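# Flip the sand core end for end into its mould seat

## Task

Reverse the long sand core inside the mould so its rounded nose rests in the half-round notch and the core is fully seated, then release it.

## Robot and tools

Robot: two arms, left_arm and right_arm, each ending in a two-finger gripper. Both share one scene frame: origin on the table top midway between the arms, +z up, +x out over the table, and left_arm mounted on the +y side. The arm names do not tell you which side of a camera image an arm is on. A gripper's fingers point along its own +z axis and close along its own y axis. The reported end_effector_position is the point between the finger pads, roughly 1 cm short of the fingertips. Printed hand positions can be somewhat off, more so at long reach, and arms often settle a centimetre or more from the command, usually below it.

Row format (used by every moving call): one flat list of 16 numbers covering both arms, even if only one arm should move. Order: left_arm x, y, z, qw, qx, qy, qz, opening, then right_arm x, y, z, qw, qx, qy, qz, opening. x, y, z are an absolute target position in metres in the scene frame; qw..qz are an absolute target orientation quaternion, w first, same frame. Opening runs from -1 (closed) to +1 (fully open, 0.094 m). A target more than 0.6 m from the arm's last reported position along any of that gripper's axes gets the call refused. Each control step the controller clips the command to within 70 mm and 16 degrees of the measured pose and then solves joints, favouring position over orientation. To hold an arm still, resend exactly its last reported position and the quaternion you intend, plus the desired opening; reuse your own quaternion rather than the drifted reported one.

Tools:
- execute_actions {"actions": [...], "pictures": bool}. An empty list just returns the state. One action {"rows": [[16 numbers], ...], "steps": n} plays up to 15 rows, one per control step of 1/30 s (steps at most 15, default 15); the final row repeats if rows run out. A wait {"steps": n} (up to 300) sends nothing and returns when n steps have passed since the previous result, counting your thinking time. After an action ends, each arm only continues to its last clipped pose (at most 70 mm further), so check the result and send the remainder.
- move {"target": [16 numbers], "speed": m/s}: straight-line paths for both grippers toward the absolute poses, ending together, lasting 0.5 to 10 s (cut off at 10 s). speed 0.002 to 0.5, default 0.25; rotation capped at twice that in rad/s. Grippers turn the shorter way. Openings are sent at the start. Paths ignore obstacles and the other arm. Faster moves and targets set deeper past a contact hit and press harder. Its result adds a move: line with the ending (done, off_target, moving, held, fault), any limits (paced = pose clipped; held = some steps blocked, after which the arm may jump faster than speed), and each gripper's distance from its target.
- wait {"seconds": 0 to 10}: lets the scene run without new commands.
- zoom_image {"camera": cam_low | cam_left_wrist | cam_right_wrist, "region": [x0, y0, x1, y1]}: pixel box, top-left origin, up to 504 x 504, of that camera's latest image. All three images are 504x504; cam_low is a pinhole with strong radial distortion, the wrist cameras are fisheye.
- finished_scene {"scene": number of the current scene}: ends and grades it; irreversible. Replying with no tool call also ends things.

Result lines: a state line per arm (position and quat). grip_measured shows finger opening on the command scale; the last joint value gives it in metres. Readings may be off by about 1 mm per gripper. To grasp, command about 0.03 below grip_measured for a firm hold, less for a lighter one. Pads push roughly 50 to 62 N, less on very thin parts, with a brief spike at first contact. "pose unreachable" means a clearance check altered or blocked that arm's command; HELD flags steps not sent. "Hand target" shows the pose the controller is currently driving toward. FAULT lines mean an arm stopped.

Joint ranges (rad), base to gripper: waist -2.618 to 3.054, shoulder 0.000 to 3.142, elbow 0.000 to 3.142, wrist pitch -1.571 to 1.571, wrist yaw -1.571 to 1.571, wrist roll -2.094 to 2.094. Elbows stop just before full extension.

Heat: carrying loads warms motors, even while idle in thought. MOTOR HOT appears at 75 °C; at 90 °C that arm is halted 10 s; at 100 °C it goes limp and drops what it holds. Avoid long holds.

Random tugs may act on a held part or push loose items.

Avoid: anything leaving the table, dropping or slamming the core, hard pushes, and arm-to-arm collisions, which can end the scene. Open the gripper fully at the end so the core rests on its own.

Each tool is called after "Call:" as a command line: name --argument value for each argument, lists and objects as JSON in quotes; but a table of rows of numbers goes row by row, as --pt "numbers of a row", without its own name.

## Session

Call:
execute_actions --actions '[]'

Scene clock: 0.00 s of 5200.00 s.
left_arm: end_effector_position=(+0.5148, +0.0890, +0.3126) grip_measured=+1.000 end_effector_quat_wxyz=(+0.214, +0.739, +0.475, +0.427) | right_arm: end_effector_position=(+0.4294, -0.3501, +0.1583) grip_measured=+1.000 end_effector_quat_wxyz=(+0.411, +0.239, +0.856, +0.205)
Joint positions: left_arm=[-0.587  1.915  2.028 -0.805 -0.549  1.696  0.094] | right_arm=[-0.053  1.448  0.894 -0.079 -0.205  0.586  0.094]
Joint velocities: left_arm=[-0.002 -0.022  0.012 -0.007 -0.066  0.051  0.   ] | right_arm=[-0.012 -0.002  0.022  0.037  0.007 -0.022  0.   ]
Motor temperatures (°C, as the motors report them): left_arm=[31 49 37 31 28 29] | right_arm=[31 33 36 39 28 31]
Hand target (left_arm): +0.513, +0.091, +0.322; +0.223, +0.733, +0.477, +0.431
Hand target (right_arm): +0.432, -0.350, +0.169; +0.424, +0.234, +0.850, +0.206

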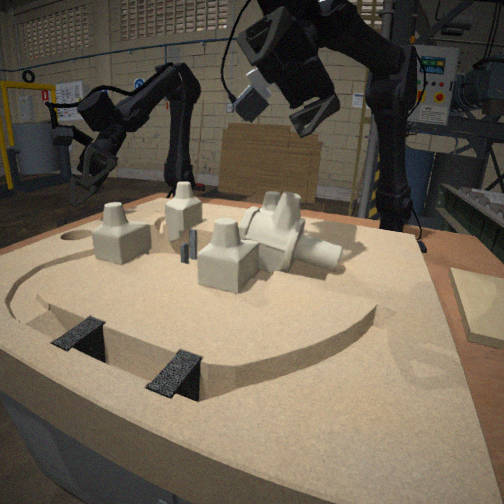

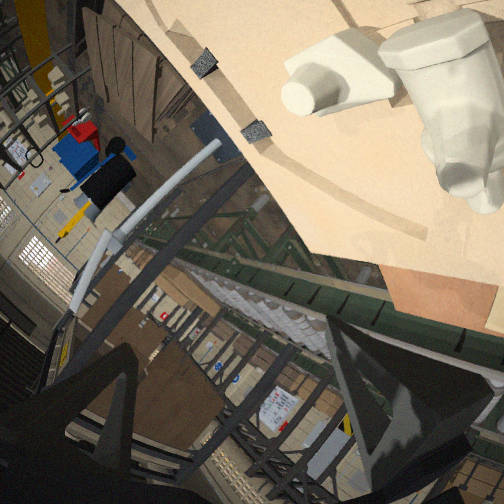

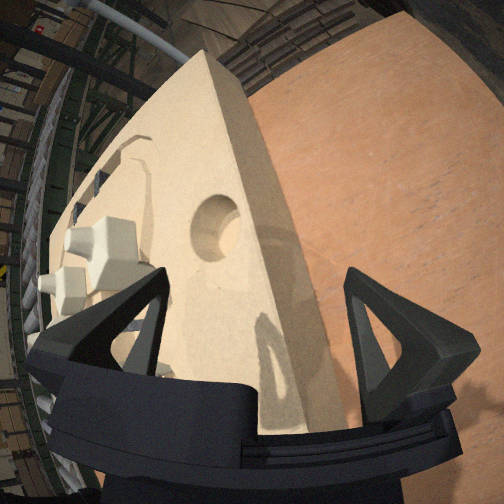

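Call:
zoom_image --camera "cam_low" --region '[180, 170, 360, 310]'

Call:
zoom_image --camera "cam_left_wrist" --region '[264, 0, 504, 240]'

Region (180, 170, 360, 310) of cam_low's 504x504 image, scaled by 2.800, with more detail than that image has.

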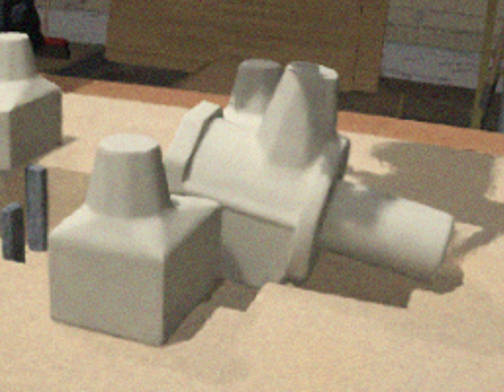

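Region (264, 0, 504, 240) of cam_left_wrist's 504x504 image, scaled by 2.100, with more detail than that image has.

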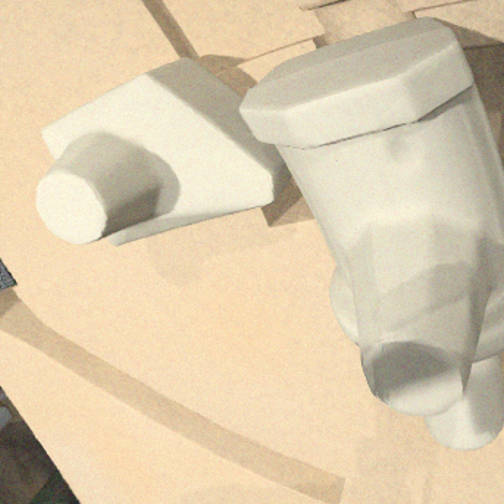

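Call:
move --target '[0.432, 0.105, 0.242, 0.185, 0.6923, 0.6923, -0.0849, 1.0, 0.31, -0.12, 0.28, 0.568, -0.360, 0.676, 0.302, 1.0]' --speed 0.3

Scene clock: 80.00 s of 5200.00 s.
left_arm: end_effector_position=(+0.4372, +0.1025, +0.2423) grip_measured=+1.000 end_effector_quat_wxyz=(+0.199, +0.693, +0.689, -0.071) | right_arm: end_effector_position=(+0.3066, -0.1246, +0.2614) grip_measured=+1.000 end_effector_quat_wxyz=(+0.556, -0.342, +0.694, +0.305)
Joint positions: left_arm=[-0.325  2.118  2.408 -1.562  0.308  1.224  0.094] | right_arm=[ 0.433  1.129  0.71   0.19  -0.524 -0.073  0.094]
Joint velocities: left_arm=[-0.012  0.012  0.012 -0.037 -0.007 -0.007  0.   ] | right_arm=[ 0.007 -0.022  0.027 -0.037  0.037  0.095  0.   ]
Motor temperatures (°C, as the motors report them): left_arm=[31 58 41 36 28 29] | right_arm=[31 36 40 42 28 31]
Hand target (left_arm): +0.430, +0.104, +0.244; +0.196, +0.688, +0.694, -0.083
Hand target (right_arm): +0.304, -0.120, +0.281; +0.572, -0.353, +0.673, +0.308
Off the commanded pose (left_arm): 0.006 m, 2 deg.
Off the commanded pose (right_arm): 0.019 m, 3 deg.
joint sent to its limit (left arm) — the command would take joint 4 (wrist pitch) past its lower limit, so that joint was sent only as far as its limit.
After step 90, 74.23 s passed at rest.
move: off_target (right_arm)

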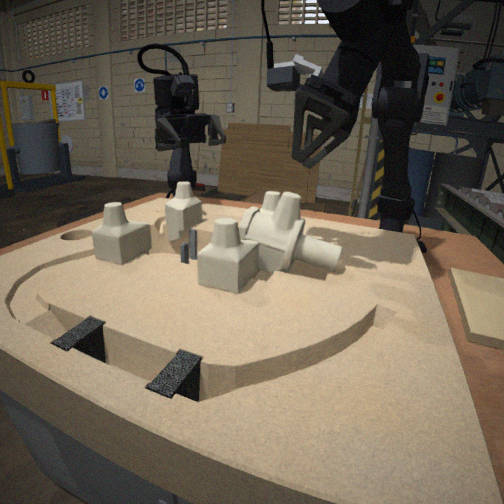

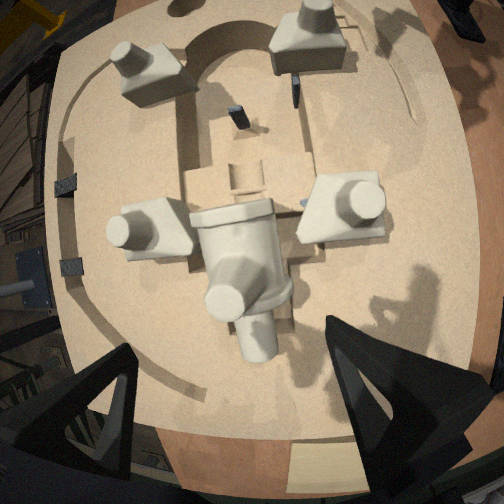

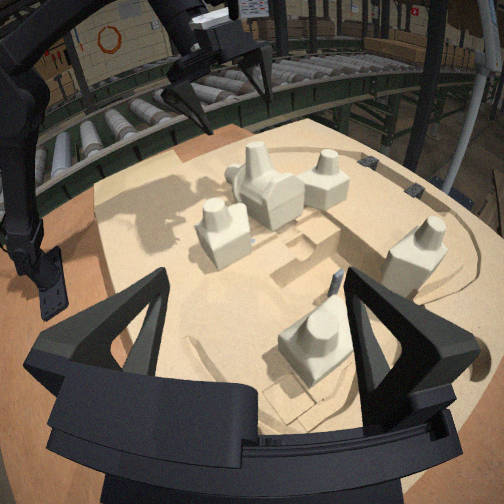

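Call:
move --target '[0.442, 0.089, 0.174, 0.1413, 0.6961, 0.6961, -0.1038, 0.4, 0.31, -0.12, 0.28, 0.568, -0.360, 0.676, 0.302, 1.0]' --speed 0.1

Scene clock: 95.57 s of 5200.00 s.
left_arm: end_effector_position=(+0.4421, +0.0935, +0.1734) grip_measured=+0.402 end_effector_quat_wxyz=(+0.136, +0.695, +0.699, -0.104) | right_arm: end_effector_position=(+0.3069, -0.1229, +0.2710) grip_measured=+1.000 end_effector_quat_wxyz=(+0.563, -0.354, +0.683, +0.301)
Joint positions: left_arm=[-0.341  2.209  2.292 -1.497  0.309  1.22   0.066] | right_arm=[ 0.433  1.129  0.737  0.176 -0.533 -0.099  0.094]
Joint velocities: left_arm=[ 0.007 -0.007  0.002 -0.007 -0.007  0.022 -0.   ] | right_arm=[-0.002  0.007 -0.002  0.022 -0.022 -0.066  0.   ]
Motor temperatures (°C, as the motors report them): left_arm=[31 59 40 34 28 29] | right_arm=[31 35 41 42 28 31]
Hand target (left_arm): +0.442, +0.089, +0.175; +0.141, +0.696, +0.697, -0.104
Hand target (right_arm): +0.309, -0.120, +0.280; +0.568, -0.360, +0.676, +0.302
Off the commanded pose (left_arm): 0.005 m, 1 deg.
Off the commanded pose (right_arm): 0.010 m, 1 deg.
After step 90, 11.47 s passed at rest.
move: done

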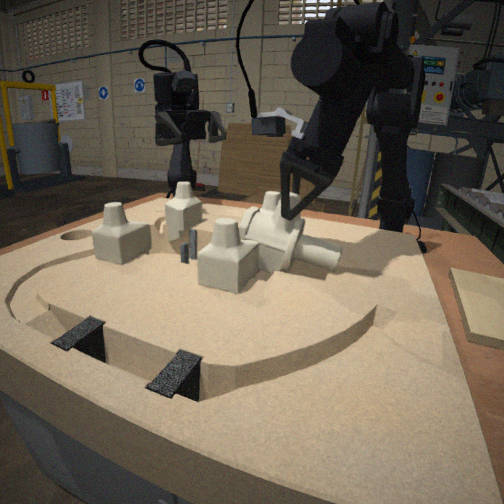

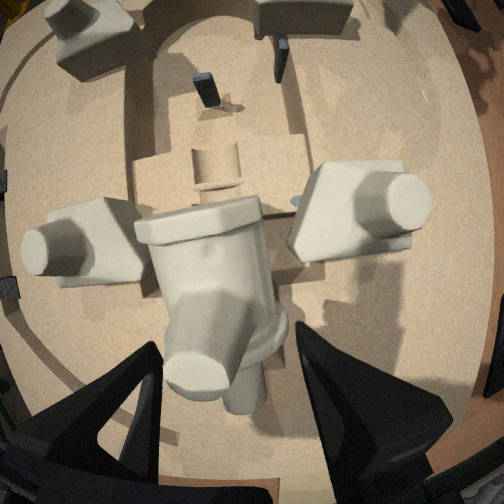

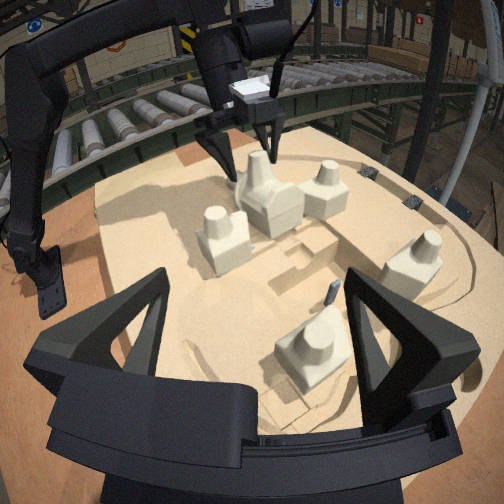

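Call:
execute_actions --actions '[{"rows": [[0.442,0.089,0.173,0.134,0.697,0.697,-0.101,0.35, 0.31,-0.12,0.28,0.568,-0.360,0.676,0.302,1.0],[0.442,0.089,0.172,0.127,0.698,0.698,-0.098,0.30, 0.31,-0.12,0.28,0.568,-0.360,0.676,0.302,1.0],[0.442,0.089,0.171,0.12,0.6988,0.6988,-0.0949,0.25, 0.31,-0.12,0.28,0.568,-0.360,0.676,0.302,1.0],[0.442,0.089,0.170,0.12,0.6988,0.6988,-0.0949,0.20, 0.31,-0.12,0.28,0.568,-0.360,0.676,0.302,1.0],[0.442,0.089,0.170,0.12,0.6988,0.6988,-0.0949,0.15, 0.31,-0.12,0.28,0.568,-0.360,0.676,0.302,1.0],[0.442,0.089,0.170,0.12,0.6988,0.6988,-0.0949,0.10, 0.31,-0.12,0.28,0.568,-0.360,0.676,0.302,1.0],[0.442,0.089,0.170,0.12,0.6988,0.6988,-0.0949,0.06, 0.31,-0.12,0.28,0.568,-0.360,0.676,0.302,1.0],[0.442,0.089,0.170,0.12,0.6988,0.6988,-0.0949,0.02, 0.31,-0.12,0.28,0.568,-0.360,0.676,0.302,1.0],[0.442,0.089,0.170,0.12,0.6988,0.6988,-0.0949,-0.02, 0.31,-0.12,0.28,0.568,-0.360,0.676,0.302,1.0],[0.442,0.089,0.170,0.12,0.6988,0.6988,-0.0949,-0.06, 0.31,-0.12,0.28,0.568,-0.360,0.676,0.302,1.0],[0.442,0.089,0.170,0.12,0.6988,0.6988,-0.0949,-0.10, 0.31,-0.12,0.28,0.568,-0.360,0.676,0.302,1.0],[0.442,0.089,0.170,0.12,0.6988,0.6988,-0.0949,-0.13, 0.31,-0.12,0.28,0.568,-0.360,0.676,0.302,1.0],[0.442,0.089,0.170,0.12,0.6988,0.6988,-0.0949,-0.16, 0.31,-0.12,0.28,0.568,-0.360,0.676,0.302,1.0],[0.442,0.089,0.170,0.12,0.6988,0.6988,-0.0949,-0.19, 0.31,-0.12,0.28,0.568,-0.360,0.676,0.302,1.0],[0.442,0.089,0.170,0.12,0.6988,0.6988,-0.0949,-0.22, 0.31,-0.12,0.28,0.568,-0.360,0.676,0.302,1.0]], "steps": 15}]' --pictures false

Call:
execute_actions --actions '[{"rows": [[0.442,0.089,0.170,0.12,0.6988,0.6988,-0.0949,-0.24, 0.31,-0.12,0.28,0.568,-0.360,0.676,0.302,1.0],[0.442,0.089,0.170,0.12,0.6988,0.6988,-0.0949,-0.25, 0.31,-0.12,0.28,0.568,-0.360,0.676,0.302,1.0],[0.442,0.089,0.170,0.12,0.6988,0.6988,-0.0949,-0.26, 0.31,-0.12,0.28,0.568,-0.360,0.676,0.302,1.0],[0.442,0.089,0.170,0.12,0.6988,0.6988,-0.0949,-0.27, 0.31,-0.12,0.28,0.568,-0.360,0.676,0.302,1.0],[0.442,0.089,0.170,0.12,0.6988,0.6988,-0.0949,-0.28, 0.31,-0.12,0.28,0.568,-0.360,0.676,0.302,1.0]], "steps": 15}]'

Scene clock: 116.00 s of 5200.00 s.
left_arm: end_effector_position=(+0.4476, +0.0911, +0.1650) grip_measured=-0.198 end_effector_quat_wxyz=(+0.126, +0.699, +0.699, -0.091) | right_arm: end_effector_position=(+0.3068, -0.1228, +0.2710) grip_measured=+1.000 end_effector_quat_wxyz=(+0.563, -0.355, +0.683, +0.301)
Joint positions: left_arm=[-0.356  2.243  2.322 -1.497  0.273  1.215  0.038] | right_arm=[ 0.433  1.129  0.737  0.176 -0.534 -0.1    0.094]
Joint velocities: left_arm=[ 0.007 -0.012  0.002 -0.051 -0.007 -0.007 -0.016] | right_arm=[ 0.007 -0.007  0.017 -0.022  0.037 -0.037  0.   ]
Motor temperatures (°C, as the motors report them): left_arm=[31 60 40 34 28 29] | right_arm=[31 34 42 42 28 31]
Hand target (left_arm): +0.442, +0.089, +0.170; +0.120, +0.699, +0.699, -0.095
Hand target (right_arm): +0.310, -0.120, +0.280; +0.568, -0.360, +0.676, +0.302
Off the commanded pose (left_arm): 0.008 m, 1 deg.
Off the commanded pose (right_arm): 0.010 m, 1 deg.
Steps of this call (steps 1 to 90: nothing new was sent; then 16.93 s passed at rest; steps 91 to 105: all 15 steps of this action). Readings (end_effector_position):
91: left_arm (+0.4424, +0.0937, +0.1734) | right_arm (+0.3068, -0.1228, +0.2710)
92: left_arm (+0.4425, +0.0938, +0.1726) | right_arm (+0.3068, -0.1228, +0.2710)
94: left_arm (+0.4440, +0.0932, +0.1709) | right_arm (+0.3068, -0.1228, +0.2710)
98: left_arm (+0.4445, +0.0908, +0.1644) | right_arm (+0.3068, -0.1228, +0.2710)
105: the state above

Scene clock: 116.50 s of 5200.00 s.
left_arm: end_effector_position=(+0.4477, +0.0911, +0.1650) grip_measured=-0.212 end_effector_quat_wxyz=(+0.126, +0.698, +0.699, -0.091) | right_arm: end_effector_position=(+0.3068, -0.1228, +0.2710) grip_measured=+1.000 end_effector_quat_wxyz=(+0.563, -0.355, +0.683, +0.301)
Joint positions: left_arm=[-0.356  2.243  2.322 -1.497  0.272  1.214  0.037] | right_arm=[ 0.433  1.129  0.737  0.176 -0.534 -0.1    0.094]
Joint velocities: left_arm=[ 0.002  0.002  0.002 -0.066 -0.051 -0.037  0.   ] | right_arm=[ 0.002 -0.002  0.007  0.007 -0.007 -0.007  0.   ]
Motor temperatures (°C, as the motors report them): left_arm=[31 60 40 34 28 29] | right_arm=[31 34 42 42 28 31]
Hand target (left_arm): +0.442, +0.089, +0.170; +0.120, +0.699, +0.699, -0.095
Hand target (right_arm): +0.310, -0.120, +0.280; +0.568, -0.360, +0.676, +0.302
Off the commanded pose (left_arm): 0.008 m, 1 deg.
Off the commanded pose (right_arm): 0.010 m, 1 deg.
Steps of this call (steps 1 to 15: all 15 steps of this action). Readings (end_effector_position):
1: left_arm (+0.4476, +0.0911, +0.1650) | right_arm (+0.3068, -0.1228, +0.2710)
2: left_arm (+0.4477, +0.0911, +0.1650) | right_arm (+0.3068, -0.1228, +0.2710)
4: left_arm (+0.4477, +0.0911, +0.1650) | right_arm (+0.3068, -0.1228, +0.2710)
8: left_arm (+0.4477, +0.0911, +0.1650) | right_arm (+0.3068, -0.1228, +0.2710)
15: the state above

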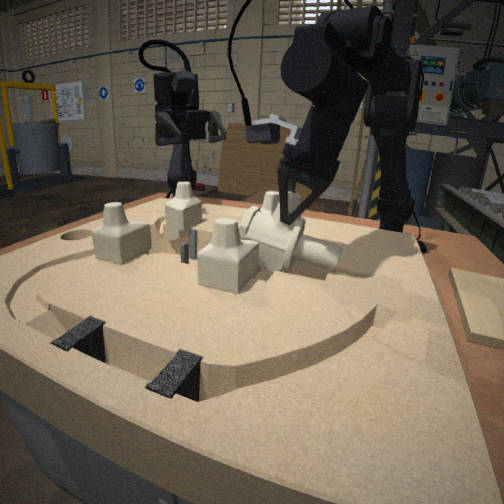

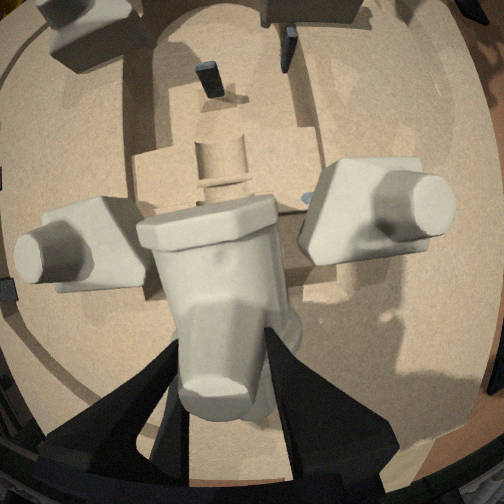

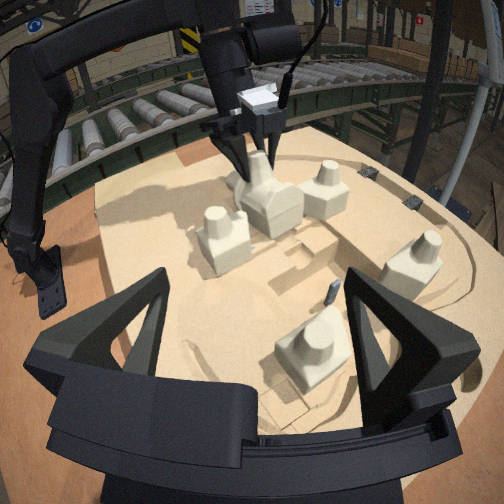

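Call:
execute_actions --actions '[{"rows": [[0.442,0.089,0.170,0.12,0.6988,0.6988,-0.0949,-0.19, 0.31,-0.12,0.28,0.568,-0.360,0.676,0.302,1.0],[0.441,0.089,0.170,0.12,0.6988,0.6988,-0.0949,-0.16, 0.31,-0.12,0.28,0.568,-0.360,0.676,0.302,1.0],[0.440,0.089,0.170,0.12,0.6988,0.6988,-0.0949,-0.15, 0.31,-0.12,0.28,0.568,-0.360,0.676,0.302,1.0],[0.439,0.089,0.170,0.12,0.6988,0.6988,-0.0949,-0.15, 0.31,-0.12,0.28,0.568,-0.360,0.676,0.302,1.0],[0.438,0.089,0.170,0.12,0.6988,0.6988,-0.0949,-0.15, 0.31,-0.12,0.28,0.568,-0.360,0.676,0.302,1.0],[0.437,0.089,0.170,0.12,0.6988,0.6988,-0.0949,-0.15, 0.31,-0.12,0.28,0.568,-0.360,0.676,0.302,1.0],[0.436,0.089,0.170,0.12,0.6988,0.6988,-0.0949,-0.15, 0.31,-0.12,0.28,0.568,-0.360,0.676,0.302,1.0],[0.435,0.089,0.170,0.12,0.6988,0.6988,-0.0949,-0.15, 0.31,-0.12,0.28,0.568,-0.360,0.676,0.302,1.0],[0.434,0.089,0.170,0.12,0.6988,0.6988,-0.0949,-0.15, 0.31,-0.12,0.28,0.568,-0.360,0.676,0.302,1.0],[0.433,0.089,0.170,0.12,0.6988,0.6988,-0.0949,-0.15, 0.31,-0.12,0.28,0.568,-0.360,0.676,0.302,1.0],[0.432,0.089,0.170,0.12,0.6988,0.6988,-0.0949,-0.15, 0.31,-0.12,0.28,0.568,-0.360,0.676,0.302,1.0],[0.431,0.089,0.170,0.12,0.6988,0.6988,-0.0949,-0.15, 0.31,-0.12,0.28,0.568,-0.360,0.676,0.302,1.0],[0.430,0.089,0.170,0.12,0.6988,0.6988,-0.0949,-0.15, 0.31,-0.12,0.28,0.568,-0.360,0.676,0.302,1.0]], "steps": 15}]'

Scene clock: 129.47 s of 5200.00 s.
left_arm: end_effector_position=(+0.4455, +0.0914, +0.1649) grip_measured=-0.152 end_effector_quat_wxyz=(+0.131, +0.698, +0.699, -0.085) | right_arm: end_effector_position=(+0.3068, -0.1228, +0.2710) grip_measured=+1.000 end_effector_quat_wxyz=(+0.563, -0.355, +0.683, +0.301)
Joint positions: left_arm=[-0.359  2.205  2.256 -1.453  0.267  1.209  0.04 ] | right_arm=[ 0.433  1.129  0.737  0.176 -0.534 -0.1    0.094]
Joint velocities: left_arm=[-0.012 -0.09  -0.11   0.066 -0.022  0.007 -0.   ] | right_arm=[ 0.012  0.007 -0.012 -0.037 -0.066  0.037  0.   ]
Motor temperatures (°C, as the motors report them): left_arm=[31 61 41 33 28 29] | right_arm=[31 34 42 42 28 31]
Hand target (left_arm): +0.430, +0.089, +0.170; +0.119, +0.699, +0.699, -0.095
Hand target (right_arm): +0.310, -0.120, +0.280; +0.568, -0.360, +0.676, +0.302
Off the commanded pose (left_arm): 0.017 m, 2 deg.
Off the commanded pose (right_arm): 0.010 m, 1 deg.
Steps of this call (steps 1 to 90: nothing new was sent; then 9.47 s passed at rest; steps 91 to 105: all 15 steps of this action). Readings (end_effector_position):
91: left_arm (+0.4477, +0.0911, +0.1650) | right_arm (+0.3068, -0.1228, +0.2710)
92: left_arm (+0.4477, +0.0911, +0.1650) | right_arm (+0.3068, -0.1228, +0.2710)
94: left_arm (+0.4477, +0.0911, +0.1650) | right_arm (+0.3068, -0.1228, +0.2710)
98: left_arm (+0.4486, +0.0909, +0.1637) | right_arm (+0.3068, -0.1228, +0.2710)
105: the state above

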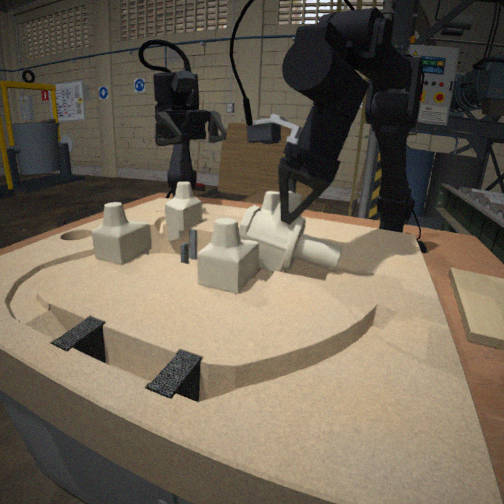

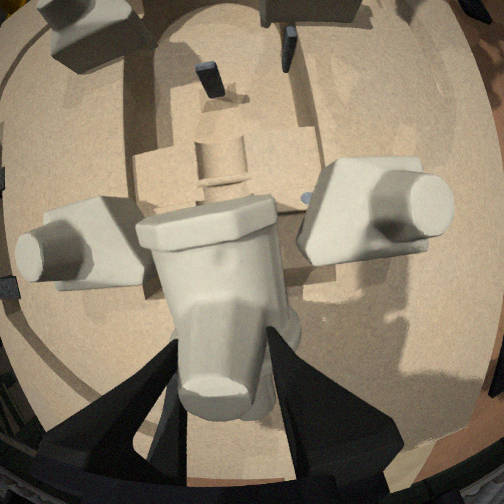

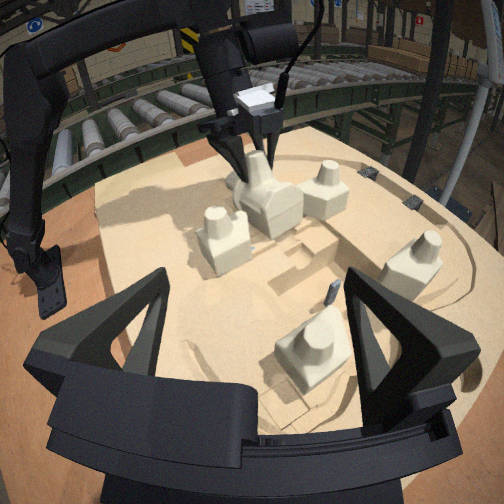

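Call:
execute_actions --actions '[]'

Scene clock: 131.17 s of 5200.00 s.
left_arm: end_effector_position=(+0.4458, +0.0913, +0.1648) grip_measured=-0.152 end_effector_quat_wxyz=(+0.132, +0.698, +0.699, -0.084) | right_arm: end_effector_position=(+0.3068, -0.1228, +0.2710) grip_measured=+1.000 end_effector_quat_wxyz=(+0.563, -0.355, +0.683, +0.301)
Joint positions: left_arm=[-0.359  2.202  2.25  -1.447  0.265  1.207  0.04 ] | right_arm=[ 0.433  1.129  0.737  0.176 -0.534 -0.1    0.094]
Joint velocities: left_arm=[-0.002 -0.012 -0.007  0.037  0.007  0.037 -0.001] | right_arm=[-0.007 -0.017 -0.002 -0.037 -0.022 -0.007  0.   ]
Motor temperatures (°C, as the motors report them): left_arm=[31 61 40 33 28 29] | right_arm=[31 34 42 42 28 31]
Hand target (left_arm): +0.430, +0.089, +0.170; +0.119, +0.699, +0.699, -0.095
Hand target (right_arm): +0.310, -0.120, +0.280; +0.568, -0.360, +0.676, +0.302
Off the commanded pose (left_arm): 0.017 m, 2 deg.
Off the commanded pose (right_arm): 0.010 m, 1 deg.
Steps of this call (steps 1 to 51: nothing new was sent). Readings (end_effector_position):
1: left_arm (+0.4451, +0.0914, +0.1652) | right_arm (+0.3068, -0.1228, +0.2710)
2: left_arm (+0.4448, +0.0914, +0.1652) | right_arm (+0.3068, -0.1228, +0.2710)
4: left_arm (+0.4450, +0.0914, +0.1651) | right_arm (+0.3068, -0.1228, +0.2710)
8: left_arm (+0.4456, +0.0913, +0.1649) | right_arm (+0.3068, -0.1228, +0.2710)
51: the state above

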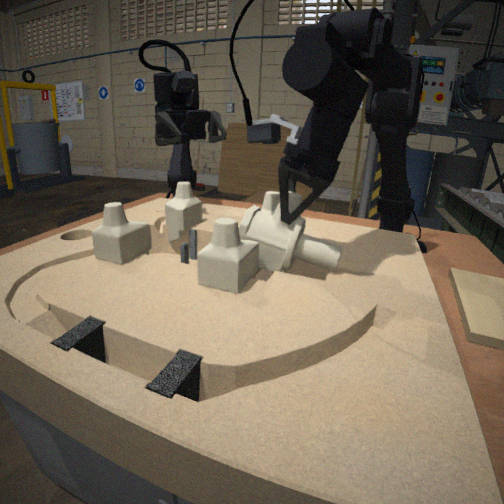

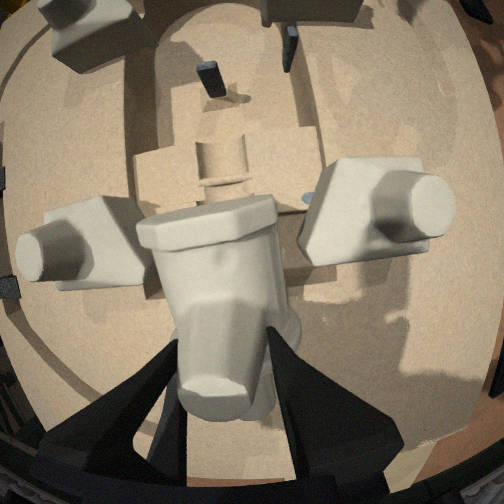

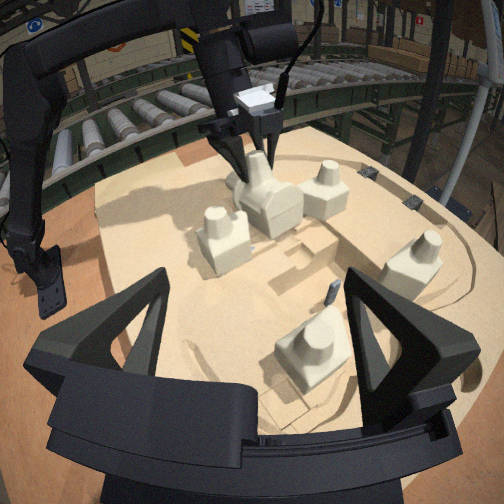

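Call:
execute_actions --actions '[{"rows": [[0.434,0.090,0.169,0.125,0.698,0.699,-0.09,-0.15, 0.31,-0.12,0.28,0.568,-0.360,0.676,0.302,1.0],[0.438,0.090,0.169,0.125,0.698,0.699,-0.09,-0.16, 0.31,-0.12,0.28,0.568,-0.360,0.676,0.302,1.0],[0.442,0.090,0.169,0.125,0.698,0.699,-0.09,-0.17, 0.31,-0.12,0.28,0.568,-0.360,0.676,0.302,1.0],[0.445,0.090,0.169,0.125,0.698,0.699,-0.09,-0.18, 0.31,-0.12,0.28,0.568,-0.360,0.676,0.302,1.0],[0.446,0.090,0.169,0.125,0.698,0.699,-0.09,-0.19, 0.31,-0.12,0.28,0.568,-0.360,0.676,0.302,1.0],[0.446,0.090,0.169,0.125,0.698,0.699,-0.09,-0.20, 0.31,-0.12,0.28,0.568,-0.360,0.676,0.302,1.0],[0.446,0.090,0.169,0.125,0.698,0.699,-0.09,-0.21, 0.31,-0.12,0.28,0.568,-0.360,0.676,0.302,1.0],[0.446,0.090,0.169,0.125,0.698,0.699,-0.09,-0.22, 0.31,-0.12,0.28,0.568,-0.360,0.676,0.302,1.0],[0.446,0.090,0.169,0.125,0.698,0.699,-0.09,-0.23, 0.31,-0.12,0.28,0.568,-0.360,0.676,0.302,1.0],[0.446,0.090,0.169,0.125,0.698,0.699,-0.09,-0.24, 0.31,-0.12,0.28,0.568,-0.360,0.676,0.302,1.0],[0.446,0.090,0.169,0.125,0.698,0.699,-0.09,-0.255, 0.31,-0.12,0.28,0.568,-0.360,0.676,0.302,1.0]], "steps": 15}]' --pictures false

Call:
move --target '[0.440, 0.100, 0.235, 0.175, 0.694, 0.694, -0.082, -0.255, 0.31, -0.12, 0.28, 0.568, -0.360, 0.676, 0.302, 1.0]' --speed 0.06

Scene clock: 148.40 s of 5200.00 s.
left_arm: end_effector_position=(+0.4484, +0.0907, +0.1643) grip_measured=-0.208 end_effector_quat_wxyz=(+0.126, +0.697, +0.700, -0.086) | right_arm: end_effector_position=(+0.3068, -0.1228, +0.2710) grip_measured=+1.000 end_effector_quat_wxyz=(+0.563, -0.355, +0.683, +0.301)
Joint positions: left_arm=[-0.359  2.238  2.311 -1.485  0.263  1.207  0.037] | right_arm=[ 0.433  1.129  0.737  0.176 -0.534 -0.1    0.094]
Joint velocities: left_arm=[-0.002  0.002 -0.012  0.037  0.051 -0.037 -0.001] | right_arm=[-0.012  0.002 -0.012  0.007 -0.007 -0.037  0.   ]
Motor temperatures (°C, as the motors report them): left_arm=[31 64 40 33 28 29] | right_arm=[31 34 42 43 28 31]
Hand target (left_arm): +0.446, +0.090, +0.169; +0.126, +0.698, +0.699, -0.090
Hand target (right_arm): +0.310, -0.120, +0.280; +0.568, -0.360, +0.676, +0.302
Off the commanded pose (left_arm): 0.005 m, 1 deg.
Off the commanded pose (right_arm): 0.010 m, 1 deg.
Steps of this call (steps 1 to 90: nothing new was sent; then 13.73 s passed at rest; steps 91 to 105: all 15 steps of this action). Readings (end_effector_position):
91: left_arm (+0.4460, +0.0912, +0.1644) | right_arm (+0.3068, -0.1228, +0.2710)
92: left_arm (+0.4464, +0.0912, +0.1647) | right_arm (+0.3068, -0.1228, +0.2710)
94: left_arm (+0.4476, +0.0909, +0.1646) | right_arm (+0.3068, -0.1228, +0.2710)
98: left_arm (+0.4482, +0.0907, +0.1643) | right_arm (+0.3068, -0.1228, +0.2710)
105: the state above

Scene clock: 150.20 s of 5200.00 s.
left_arm: end_effector_position=(+0.4379, +0.1059, +0.1907) grip_measured=-0.208 end_effector_quat_wxyz=(+0.124, +0.694, +0.705, -0.080) | right_arm: end_effector_position=(+0.3068, -0.1228, +0.2710) grip_measured=+1.000 end_effector_quat_wxyz=(+0.563, -0.355, +0.683, +0.301)
Joint positions: left_arm=[-0.339  2.205  2.37  -1.58   0.253  1.217  0.037] | right_arm=[ 0.433  1.129  0.737  0.176 -0.534 -0.1    0.094]
Joint velocities: left_arm=[-0.007  0.002 -0.017 -0.066 -0.022 -0.007  0.   ] | right_arm=[ 0.007  0.007 -0.007  0.007 -0.007 -0.022  0.   ]
Motor temperatures (°C, as the motors report them): left_arm=[31 64 40 33 28 29] | right_arm=[31 34 42 43 28 31]
Hand target (left_arm): +0.437, +0.101, +0.234; +0.185, +0.693, +0.692, -0.077
Hand target (right_arm): +0.310, -0.120, +0.280; +0.568, -0.360, +0.676, +0.302
Off the commanded pose (left_arm): 0.045 m, 6 deg.
Off the commanded pose (right_arm): 0.010 m, 1 deg.
joint sent to its limit (left arm) — the command would take joint 4 (wrist pitch) past its lower limit, so that joint was sent only as far as its limit.
move: off_target (left_arm)

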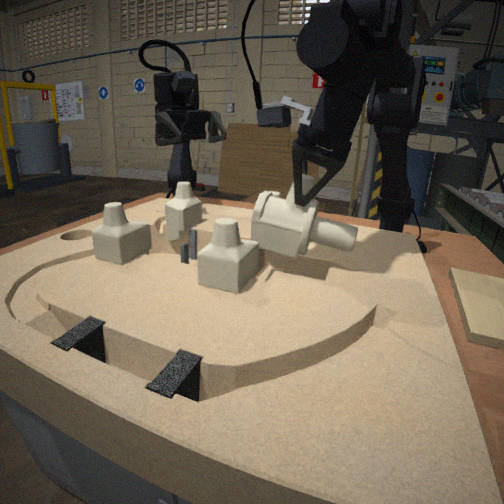

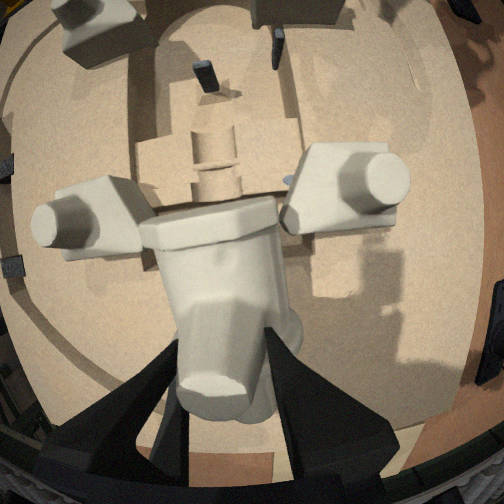

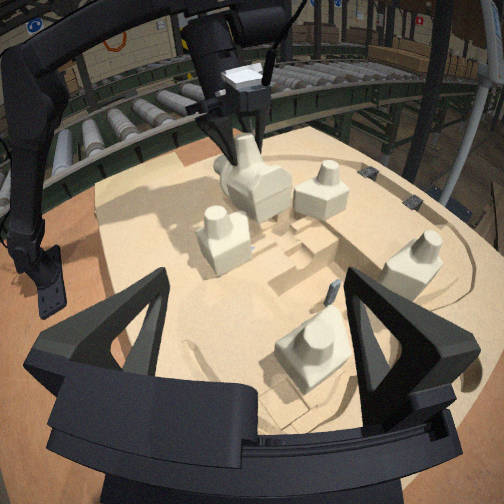

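Call:
execute_actions --actions '[{"rows": [[0.437,0.103,0.236,0.18,0.693,0.693,-0.078,-0.255, 0.31,-0.12,0.28,0.568,-0.360,0.676,0.302,1.0],[0.437,0.106,0.238,0.18,0.693,0.693,-0.076,-0.255, 0.31,-0.12,0.28,0.568,-0.360,0.676,0.302,1.0],[0.437,0.110,0.240,0.18,0.693,0.693,-0.074,-0.255, 0.31,-0.12,0.28,0.568,-0.360,0.676,0.302,1.0],[0.437,0.115,0.242,0.18,0.693,0.693,-0.072,-0.255, 0.31,-0.12,0.28,0.568,-0.360,0.676,0.302,1.0],[0.437,0.121,0.244,0.18,0.693,0.693,-0.070,-0.255, 0.31,-0.12,0.28,0.568,-0.360,0.676,0.302,1.0],[0.436,0.127,0.246,0.18,0.694,0.694,-0.066,-0.255, 0.31,-0.12,0.28,0.568,-0.360,0.676,0.302,1.0],[0.436,0.133,0.247,0.18,0.694,0.694,-0.062,-0.255, 0.31,-0.12,0.28,0.568,-0.360,0.676,0.302,1.0],[0.435,0.139,0.248,0.18,0.694,0.694,-0.058,-0.255, 0.31,-0.12,0.28,0.568,-0.360,0.676,0.302,1.0],[0.434,0.145,0.249,0.18,0.694,0.694,-0.054,-0.255, 0.31,-0.12,0.28,0.568,-0.360,0.676,0.302,1.0],[0.433,0.151,0.250,0.18,0.694,0.694,-0.050,-0.255, 0.31,-0.12,0.28,0.568,-0.360,0.676,0.302,1.0],[0.432,0.157,0.251,0.18,0.695,0.695,-0.046,-0.255, 0.31,-0.12,0.28,0.568,-0.360,0.676,0.302,1.0],[0.430,0.163,0.252,0.18,0.695,0.695,-0.042,-0.255, 0.31,-0.12,0.28,0.568,-0.360,0.676,0.302,1.0],[0.428,0.169,0.253,0.18,0.695,0.695,-0.038,-0.255, 0.31,-0.12,0.28,0.568,-0.360,0.676,0.302,1.0],[0.426,0.174,0.254,0.18,0.695,0.695,-0.034,-0.255, 0.31,-0.12,0.28,0.568,-0.360,0.676,0.302,1.0],[0.424,0.178,0.255,0.18,0.695,0.695,-0.030,-0.255, 0.31,-0.12,0.28,0.568,-0.360,0.676,0.302,1.0]], "steps": 15}]' --pictures false

Call:
move --target '[0.385, 0.22, 0.255, 0.13, 0.0, 0.991, -0.03, -0.255, 0.31, -0.12, 0.28, 0.568, -0.360, 0.676, 0.302, 1.0]' --speed 0.4

Scene clock: 169.20 s of 5200.00 s.
left_arm: end_effector_position=(+0.4346, +0.1700, +0.2227) grip_measured=-0.208 end_effector_quat_wxyz=(+0.147, +0.684, +0.713, -0.043) | right_arm: end_effector_position=(+0.3068, -0.1228, +0.2710) grip_measured=+1.000 end_effector_quat_wxyz=(+0.563, -0.355, +0.683, +0.301)
Joint positions: left_arm=[-0.205  2.064  2.277 -1.58   0.233  1.322  0.037] | right_arm=[ 0.433  1.129  0.737  0.176 -0.534 -0.1    0.094]
Joint velocities: left_arm=[ 0.33  -0.393 -0.383 -0.007 -0.212  0.3    0.   ] | right_arm=[-0.002  0.007  0.007 -0.081  0.007  0.051  0.   ]
Motor temperatures (°C, as the motors report them): left_arm=[31 70 43 33 29 29] | right_arm=[31 34 43 43 28 31]
Hand target (left_arm): +0.425, +0.176, +0.253; +0.182, +0.695, +0.695, -0.027
Hand target (right_arm): +0.310, -0.120, +0.280; +0.568, -0.360, +0.676, +0.302
Off the commanded pose (left_arm): 0.035 m, 5 deg.
Off the commanded pose (right_arm): 0.010 m, 1 deg.
joint sent to its limit (left arm) — the command would take joint 4 (wrist pitch) past its lower limit, so that joint was sent only as far as its limit.
Steps of this call (steps 1 to 90: nothing new was sent; then 15.50 s passed at rest; steps 91 to 105: all 15 steps of this action). Readings (end_effector_position):
91: left_arm (+0.4379, +0.1059, +0.1907) | right_arm (+0.3068, -0.1228, +0.2710)
92: left_arm (+0.4379, +0.1062, +0.1912) | right_arm (+0.3068, -0.1228, +0.2710)
94: left_arm (+0.4384, +0.1081, +0.1933) | right_arm (+0.3068, -0.1228, +0.2710)
98: left_arm (+0.4394, +0.1228, +0.2043) | right_arm (+0.3068, -0.1228, +0.2710)
105: the state above

Scene clock: 172.27 s of 5200.00 s.
left_arm: end_effector_position=(+0.3832, +0.2228, +0.2271) grip_measured=-0.208 end_effector_quat_wxyz=(+0.081, -0.001, +0.996, -0.024) | right_arm: end_effector_position=(+0.3068, -0.1228, +0.2710) grip_measured=+1.000 end_effector_quat_wxyz=(+0.563, -0.355, +0.683, +0.301)
Joint positions: left_arm=[-0.192  1.826  1.985 -1.561  0.019 -0.175  0.037] | right_arm=[ 0.433  1.129  0.737  0.176 -0.534 -0.1    0.094]
Joint velocities: left_arm=[-0.002  0.002 -0.002 -0.007  0.022  0.007  0.   ] | right_arm=[ 0.007 -0.007  0.002 -0.007 -0.037 -0.066  0.   ]
Motor temperatures (°C, as the motors report them): left_arm=[31 70 43 33 29 29] | right_arm=[31 34 43 43 28 31]
Hand target (left_arm): +0.384, +0.220, +0.254; +0.130, -0.000, +0.991, -0.031
Hand target (right_arm): +0.310, -0.120, +0.280; +0.568, -0.360, +0.676, +0.302
Off the commanded pose (left_arm): 0.028 m, 6 deg.
Off the commanded pose (right_arm): 0.010 m, 1 deg.
move: off_target (left_arm)

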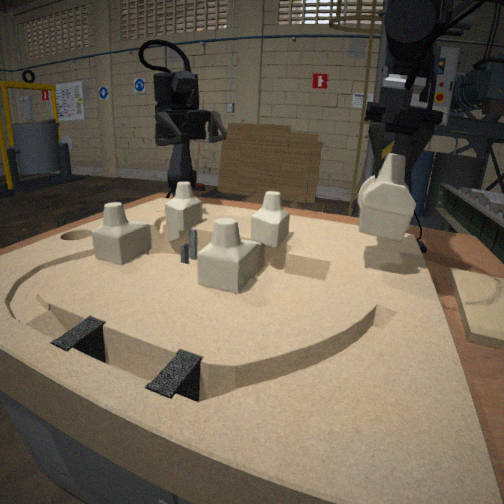

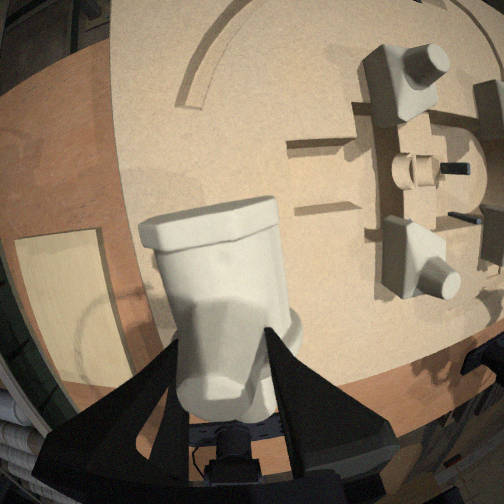

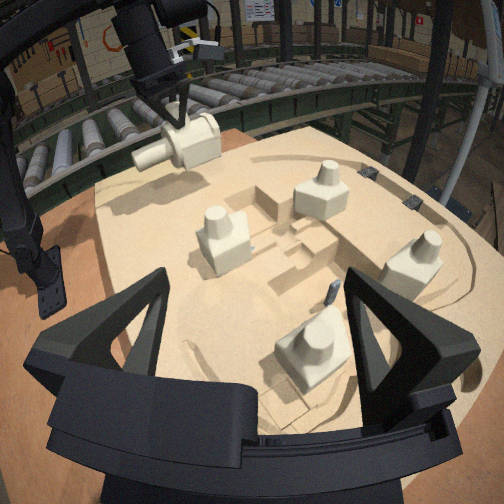

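Call:
move --target '[0.378, 0.19, 0.235, 0.08, -0.703, 0.703, -0.065, -0.255, 0.31, -0.12, 0.28, 0.568, -0.360, 0.676, 0.302, 1.0]' --speed 0.4

Scene clock: 179.13 s of 5200.00 s.
left_arm: end_effector_position=(+0.3724, +0.1912, +0.2087) grip_measured=-0.208 end_effector_quat_wxyz=(-0.049, +0.705, -0.707, +0.031) | right_arm: end_effector_position=(+0.3068, -0.1228, +0.2710) grip_measured=+1.000 end_effector_quat_wxyz=(+0.563, -0.355, +0.683, +0.301)
Joint positions: left_arm=[-0.323  1.856  1.953 -1.567 -0.058 -1.868  0.037] | right_arm=[ 0.433  1.129  0.737  0.176 -0.534 -0.1    0.094]
Joint velocities: left_arm=[-0.002  0.002  0.002  0.022  0.007 -0.081 -0.002] | right_arm=[ 0.007  0.007 -0.012  0.007 -0.066 -0.066  0.   ]
Motor temperatures (°C, as the motors report them): left_arm=[31 68 43 33 28 29] | right_arm=[31 34 43 43 28 31]
Hand target (left_arm): +0.377, +0.191, +0.234; -0.080, +0.704, -0.703, +0.065
Hand target (right_arm): +0.310, -0.120, +0.280; +0.568, -0.360, +0.676, +0.302
Off the commanded pose (left_arm): 0.027 m, 5 deg.
Off the commanded pose (right_arm): 0.010 m, 1 deg.
After step 90, 1.20 s passed at rest.
move: off_target (left_arm)

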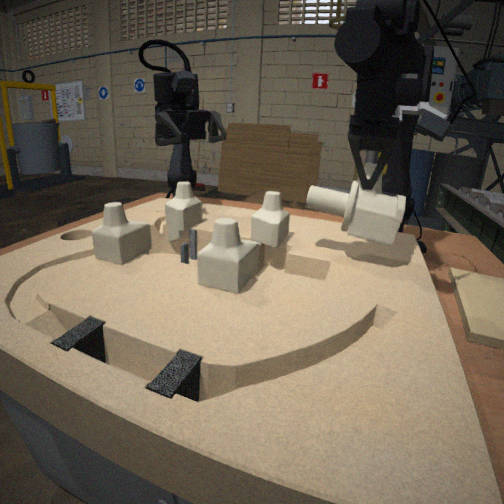

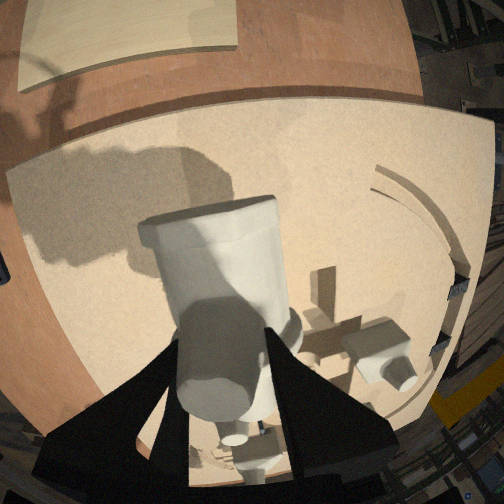

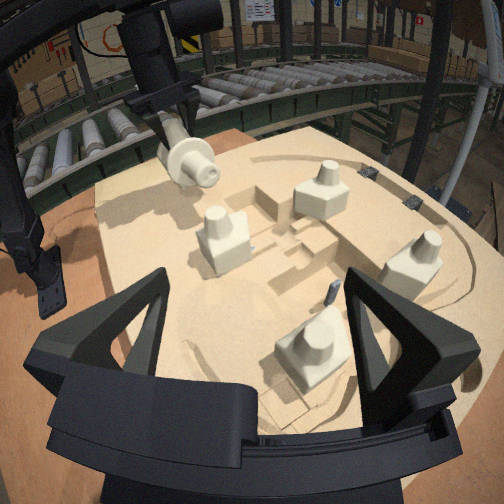

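Call:
execute_actions --actions '[{"rows": [[0.377,0.191,0.233,0.079,-0.703,0.703,-0.061,-0.255, 0.31,-0.12,0.28,0.568,-0.360,0.676,0.302,1.0],[0.377,0.191,0.231,0.078,-0.703,0.703,-0.057,-0.255, 0.31,-0.12,0.28,0.568,-0.360,0.676,0.302,1.0],[0.377,0.191,0.229,0.077,-0.704,0.704,-0.053,-0.255, 0.31,-0.12,0.28,0.568,-0.360,0.676,0.302,1.0],[0.377,0.191,0.227,0.076,-0.704,0.704,-0.049,-0.255, 0.31,-0.12,0.28,0.568,-0.360,0.676,0.302,1.0],[0.377,0.191,0.225,0.075,-0.704,0.704,-0.045,-0.255, 0.31,-0.12,0.28,0.568,-0.360,0.676,0.302,1.0],[0.377,0.191,0.223,0.074,-0.704,0.704,-0.041,-0.255, 0.31,-0.12,0.28,0.568,-0.360,0.676,0.302,1.0],[0.377,0.191,0.221,0.073,-0.705,0.705,-0.037,-0.255, 0.31,-0.12,0.28,0.568,-0.360,0.676,0.302,1.0],[0.377,0.191,0.219,0.072,-0.705,0.705,-0.033,-0.255, 0.31,-0.12,0.28,0.568,-0.360,0.676,0.302,1.0],[0.377,0.191,0.217,0.071,-0.705,0.705,-0.029,-0.255, 0.31,-0.12,0.28,0.568,-0.360,0.676,0.302,1.0],[0.377,0.191,0.215,0.070,-0.705,0.705,-0.025,-0.255, 0.31,-0.12,0.28,0.568,-0.360,0.676,0.302,1.0],[0.377,0.191,0.213,0.069,-0.705,0.705,-0.021,-0.255, 0.31,-0.12,0.28,0.568,-0.360,0.676,0.302,1.0],[0.377,0.191,0.211,0.068,-0.705,0.705,-0.017,-0.255, 0.31,-0.12,0.28,0.568,-0.360,0.676,0.302,1.0],[0.377,0.191,0.209,0.067,-0.705,0.705,-0.013,-0.255, 0.31,-0.12,0.28,0.568,-0.360,0.676,0.302,1.0],[0.377,0.191,0.207,0.066,-0.705,0.705,-0.009,-0.255, 0.31,-0.12,0.28,0.568,-0.360,0.676,0.302,1.0],[0.377,0.191,0.205,0.065,-0.705,0.705,-0.005,-0.255, 0.31,-0.12,0.28,0.568,-0.360,0.676,0.302,1.0]], "steps": 15}]' --pictures false

Call:
execute_actions --actions '[{"rows": [[0.377,0.191,0.204,0.065,-0.705,0.705,-0.003,-0.255, 0.31,-0.12,0.28,0.568,-0.360,0.676,0.302,1.0],[0.377,0.191,0.203,0.064,-0.705,0.705,-0.001,-0.255, 0.31,-0.12,0.28,0.568,-0.360,0.676,0.302,1.0],[0.377,0.191,0.202,0.064,-0.705,0.705,0.001,-0.255, 0.31,-0.12,0.28,0.568,-0.360,0.676,0.302,1.0],[0.377,0.191,0.201,0.063,-0.705,0.705,0.003,-0.255, 0.31,-0.12,0.28,0.568,-0.360,0.676,0.302,1.0],[0.377,0.191,0.200,0.063,-0.705,0.705,0.005,-0.255, 0.31,-0.12,0.28,0.568,-0.360,0.676,0.302,1.0],[0.377,0.191,0.199,0.062,-0.705,0.705,0.007,-0.255, 0.31,-0.12,0.28,0.568,-0.360,0.676,0.302,1.0],[0.377,0.191,0.198,0.062,-0.705,0.705,0.009,-0.255, 0.31,-0.12,0.28,0.568,-0.360,0.676,0.302,1.0],[0.377,0.191,0.197,0.061,-0.705,0.705,0.011,-0.255, 0.31,-0.12,0.28,0.568,-0.360,0.676,0.302,1.0],[0.377,0.191,0.196,0.061,-0.705,0.705,0.012,-0.255, 0.31,-0.12,0.28,0.568,-0.360,0.676,0.302,1.0],[0.377,0.191,0.195,0.060,-0.705,0.705,0.013,-0.255, 0.31,-0.12,0.28,0.568,-0.360,0.676,0.302,1.0],[0.377,0.191,0.194,0.060,-0.705,0.705,0.014,-0.255, 0.31,-0.12,0.28,0.568,-0.360,0.676,0.302,1.0],[0.377,0.191,0.193,0.059,-0.705,0.705,0.015,-0.255, 0.31,-0.12,0.28,0.568,-0.360,0.676,0.302,1.0],[0.377,0.191,0.192,0.059,-0.705,0.705,0.016,-0.255, 0.31,-0.12,0.28,0.568,-0.360,0.676,0.302,1.0],[0.377,0.191,0.191,0.058,-0.705,0.705,0.017,-0.255, 0.31,-0.12,0.28,0.568,-0.360,0.676,0.302,1.0],[0.377,0.191,0.190,0.058,-0.705,0.705,0.018,-0.255, 0.31,-0.12,0.28,0.568,-0.360,0.676,0.302,1.0]], "steps": 15}]'

Scene clock: 197.50 s of 5200.00 s.
left_arm: end_effector_position=(+0.3745, +0.1894, +0.1897) grip_measured=-0.208 end_effector_quat_wxyz=(-0.042, +0.706, -0.707, -0.001) | right_arm: end_effector_position=(+0.3068, -0.1228, +0.2710) grip_measured=+1.000 end_effector_quat_wxyz=(+0.563, -0.355, +0.683, +0.301)
Joint positions: left_arm=[-0.336  1.912  1.953 -1.576 -0.077 -1.882  0.037] | right_arm=[ 0.433  1.129  0.737  0.176 -0.534 -0.1    0.094]
Joint velocities: left_arm=[-0.022  0.134 -0.007  0.037 -0.007 -0.066 -0.   ] | right_arm=[ 0.007  0.002  0.017 -0.037 -0.007 -0.022  0.   ]
Motor temperatures (°C, as the motors report them): left_arm=[31 65 44 33 28 29] | right_arm=[31 34 43 43 28 31]
Hand target (left_arm): +0.377, +0.191, +0.205; -0.068, +0.705, -0.705, +0.011
Hand target (right_arm): +0.310, -0.120, +0.280; +0.568, -0.360, +0.676, +0.302
Off the commanded pose (left_arm): 0.016 m, 3 deg.
Off the commanded pose (right_arm): 0.010 m, 1 deg.
joint sent to its limit (left arm) — the command would take joint 4 (wrist pitch) past its lower limit, so that joint was sent only as far as its limit.
Steps of this call (steps 1 to 90: nothing new was sent; then 14.87 s passed at rest; steps 91 to 105: all 15 steps of this action). Readings (end_effector_position):
91: left_arm (+0.3725, +0.1914, +0.2087) | right_arm (+0.3068, -0.1228, +0.2710)
92: left_arm (+0.3725, +0.1914, +0.2087) | right_arm (+0.3068, -0.1228, +0.2710)
94: left_arm (+0.3725, +0.1917, +0.2087) | right_arm (+0.3068, -0.1228, +0.2710)
98: left_arm (+0.3722, +0.1917, +0.2047) | right_arm (+0.3068, -0.1228, +0.2710)
105: the state above

Scene clock: 198.00 s of 5200.00 s.
left_arm: end_effector_position=(+0.3767, +0.1892, +0.1789) grip_measured=-0.208 end_effector_quat_wxyz=(-0.041, +0.707, -0.706, -0.018) | right_arm: end_effector_position=(+0.3068, -0.1228, +0.2710) grip_measured=+1.000 end_effector_quat_wxyz=(+0.563, -0.355, +0.683, +0.301)
Joint positions: left_arm=[-0.341  1.944  1.953 -1.576 -0.09  -1.891  0.037] | right_arm=[ 0.433  1.129  0.737  0.176 -0.534 -0.1    0.094]
Joint velocities: left_arm=[ 0.012  0.066 -0.007  0.095 -0.007 -0.007 -0.001] | right_arm=[ 0.007 -0.022 -0.002  0.007 -0.007  0.007  0.   ]
Motor temperatures (°C, as the motors report them): left_arm=[31 65 44 33 28 29] | right_arm=[31 34 43 43 28 31]
Hand target (left_arm): +0.377, +0.191, +0.190; -0.061, +0.706, -0.706, -0.012
Hand target (right_arm): +0.310, -0.120, +0.280; +0.568, -0.360, +0.676, +0.302
Off the commanded pose (left_arm): 0.011 m, 2 deg.
Off the commanded pose (right_arm): 0.010 m, 1 deg.
joint sent to its limit (left arm) — the command would take joint 4 (wrist pitch) past its lower limit, so that joint was sent only as far as its limit.
Steps of this call (steps 1 to 15: all 15 steps of this action). Readings (end_effector_position):
1: left_arm (+0.3748, +0.1892, +0.1881) | right_arm (+0.3068, -0.1228, +0.2710)
2: left_arm (+0.3750, +0.1892, +0.1869) | right_arm (+0.3068, -0.1228, +0.2710)
4: left_arm (+0.3754, +0.1890, +0.1851) | right_arm (+0.3068, -0.1228, +0.2710)
8: left_arm (+0.3758, +0.1891, +0.1834) | right_arm (+0.3068, -0.1228, +0.2710)
15: the state above

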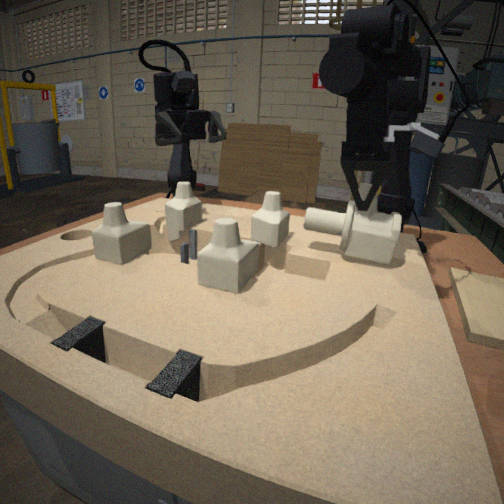

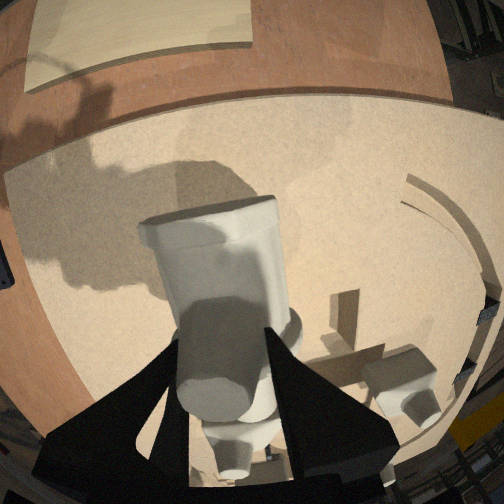

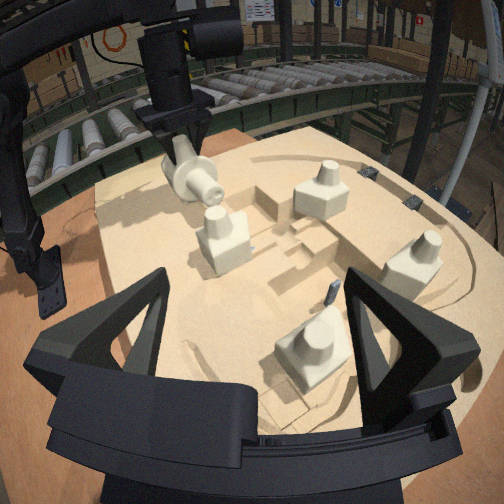

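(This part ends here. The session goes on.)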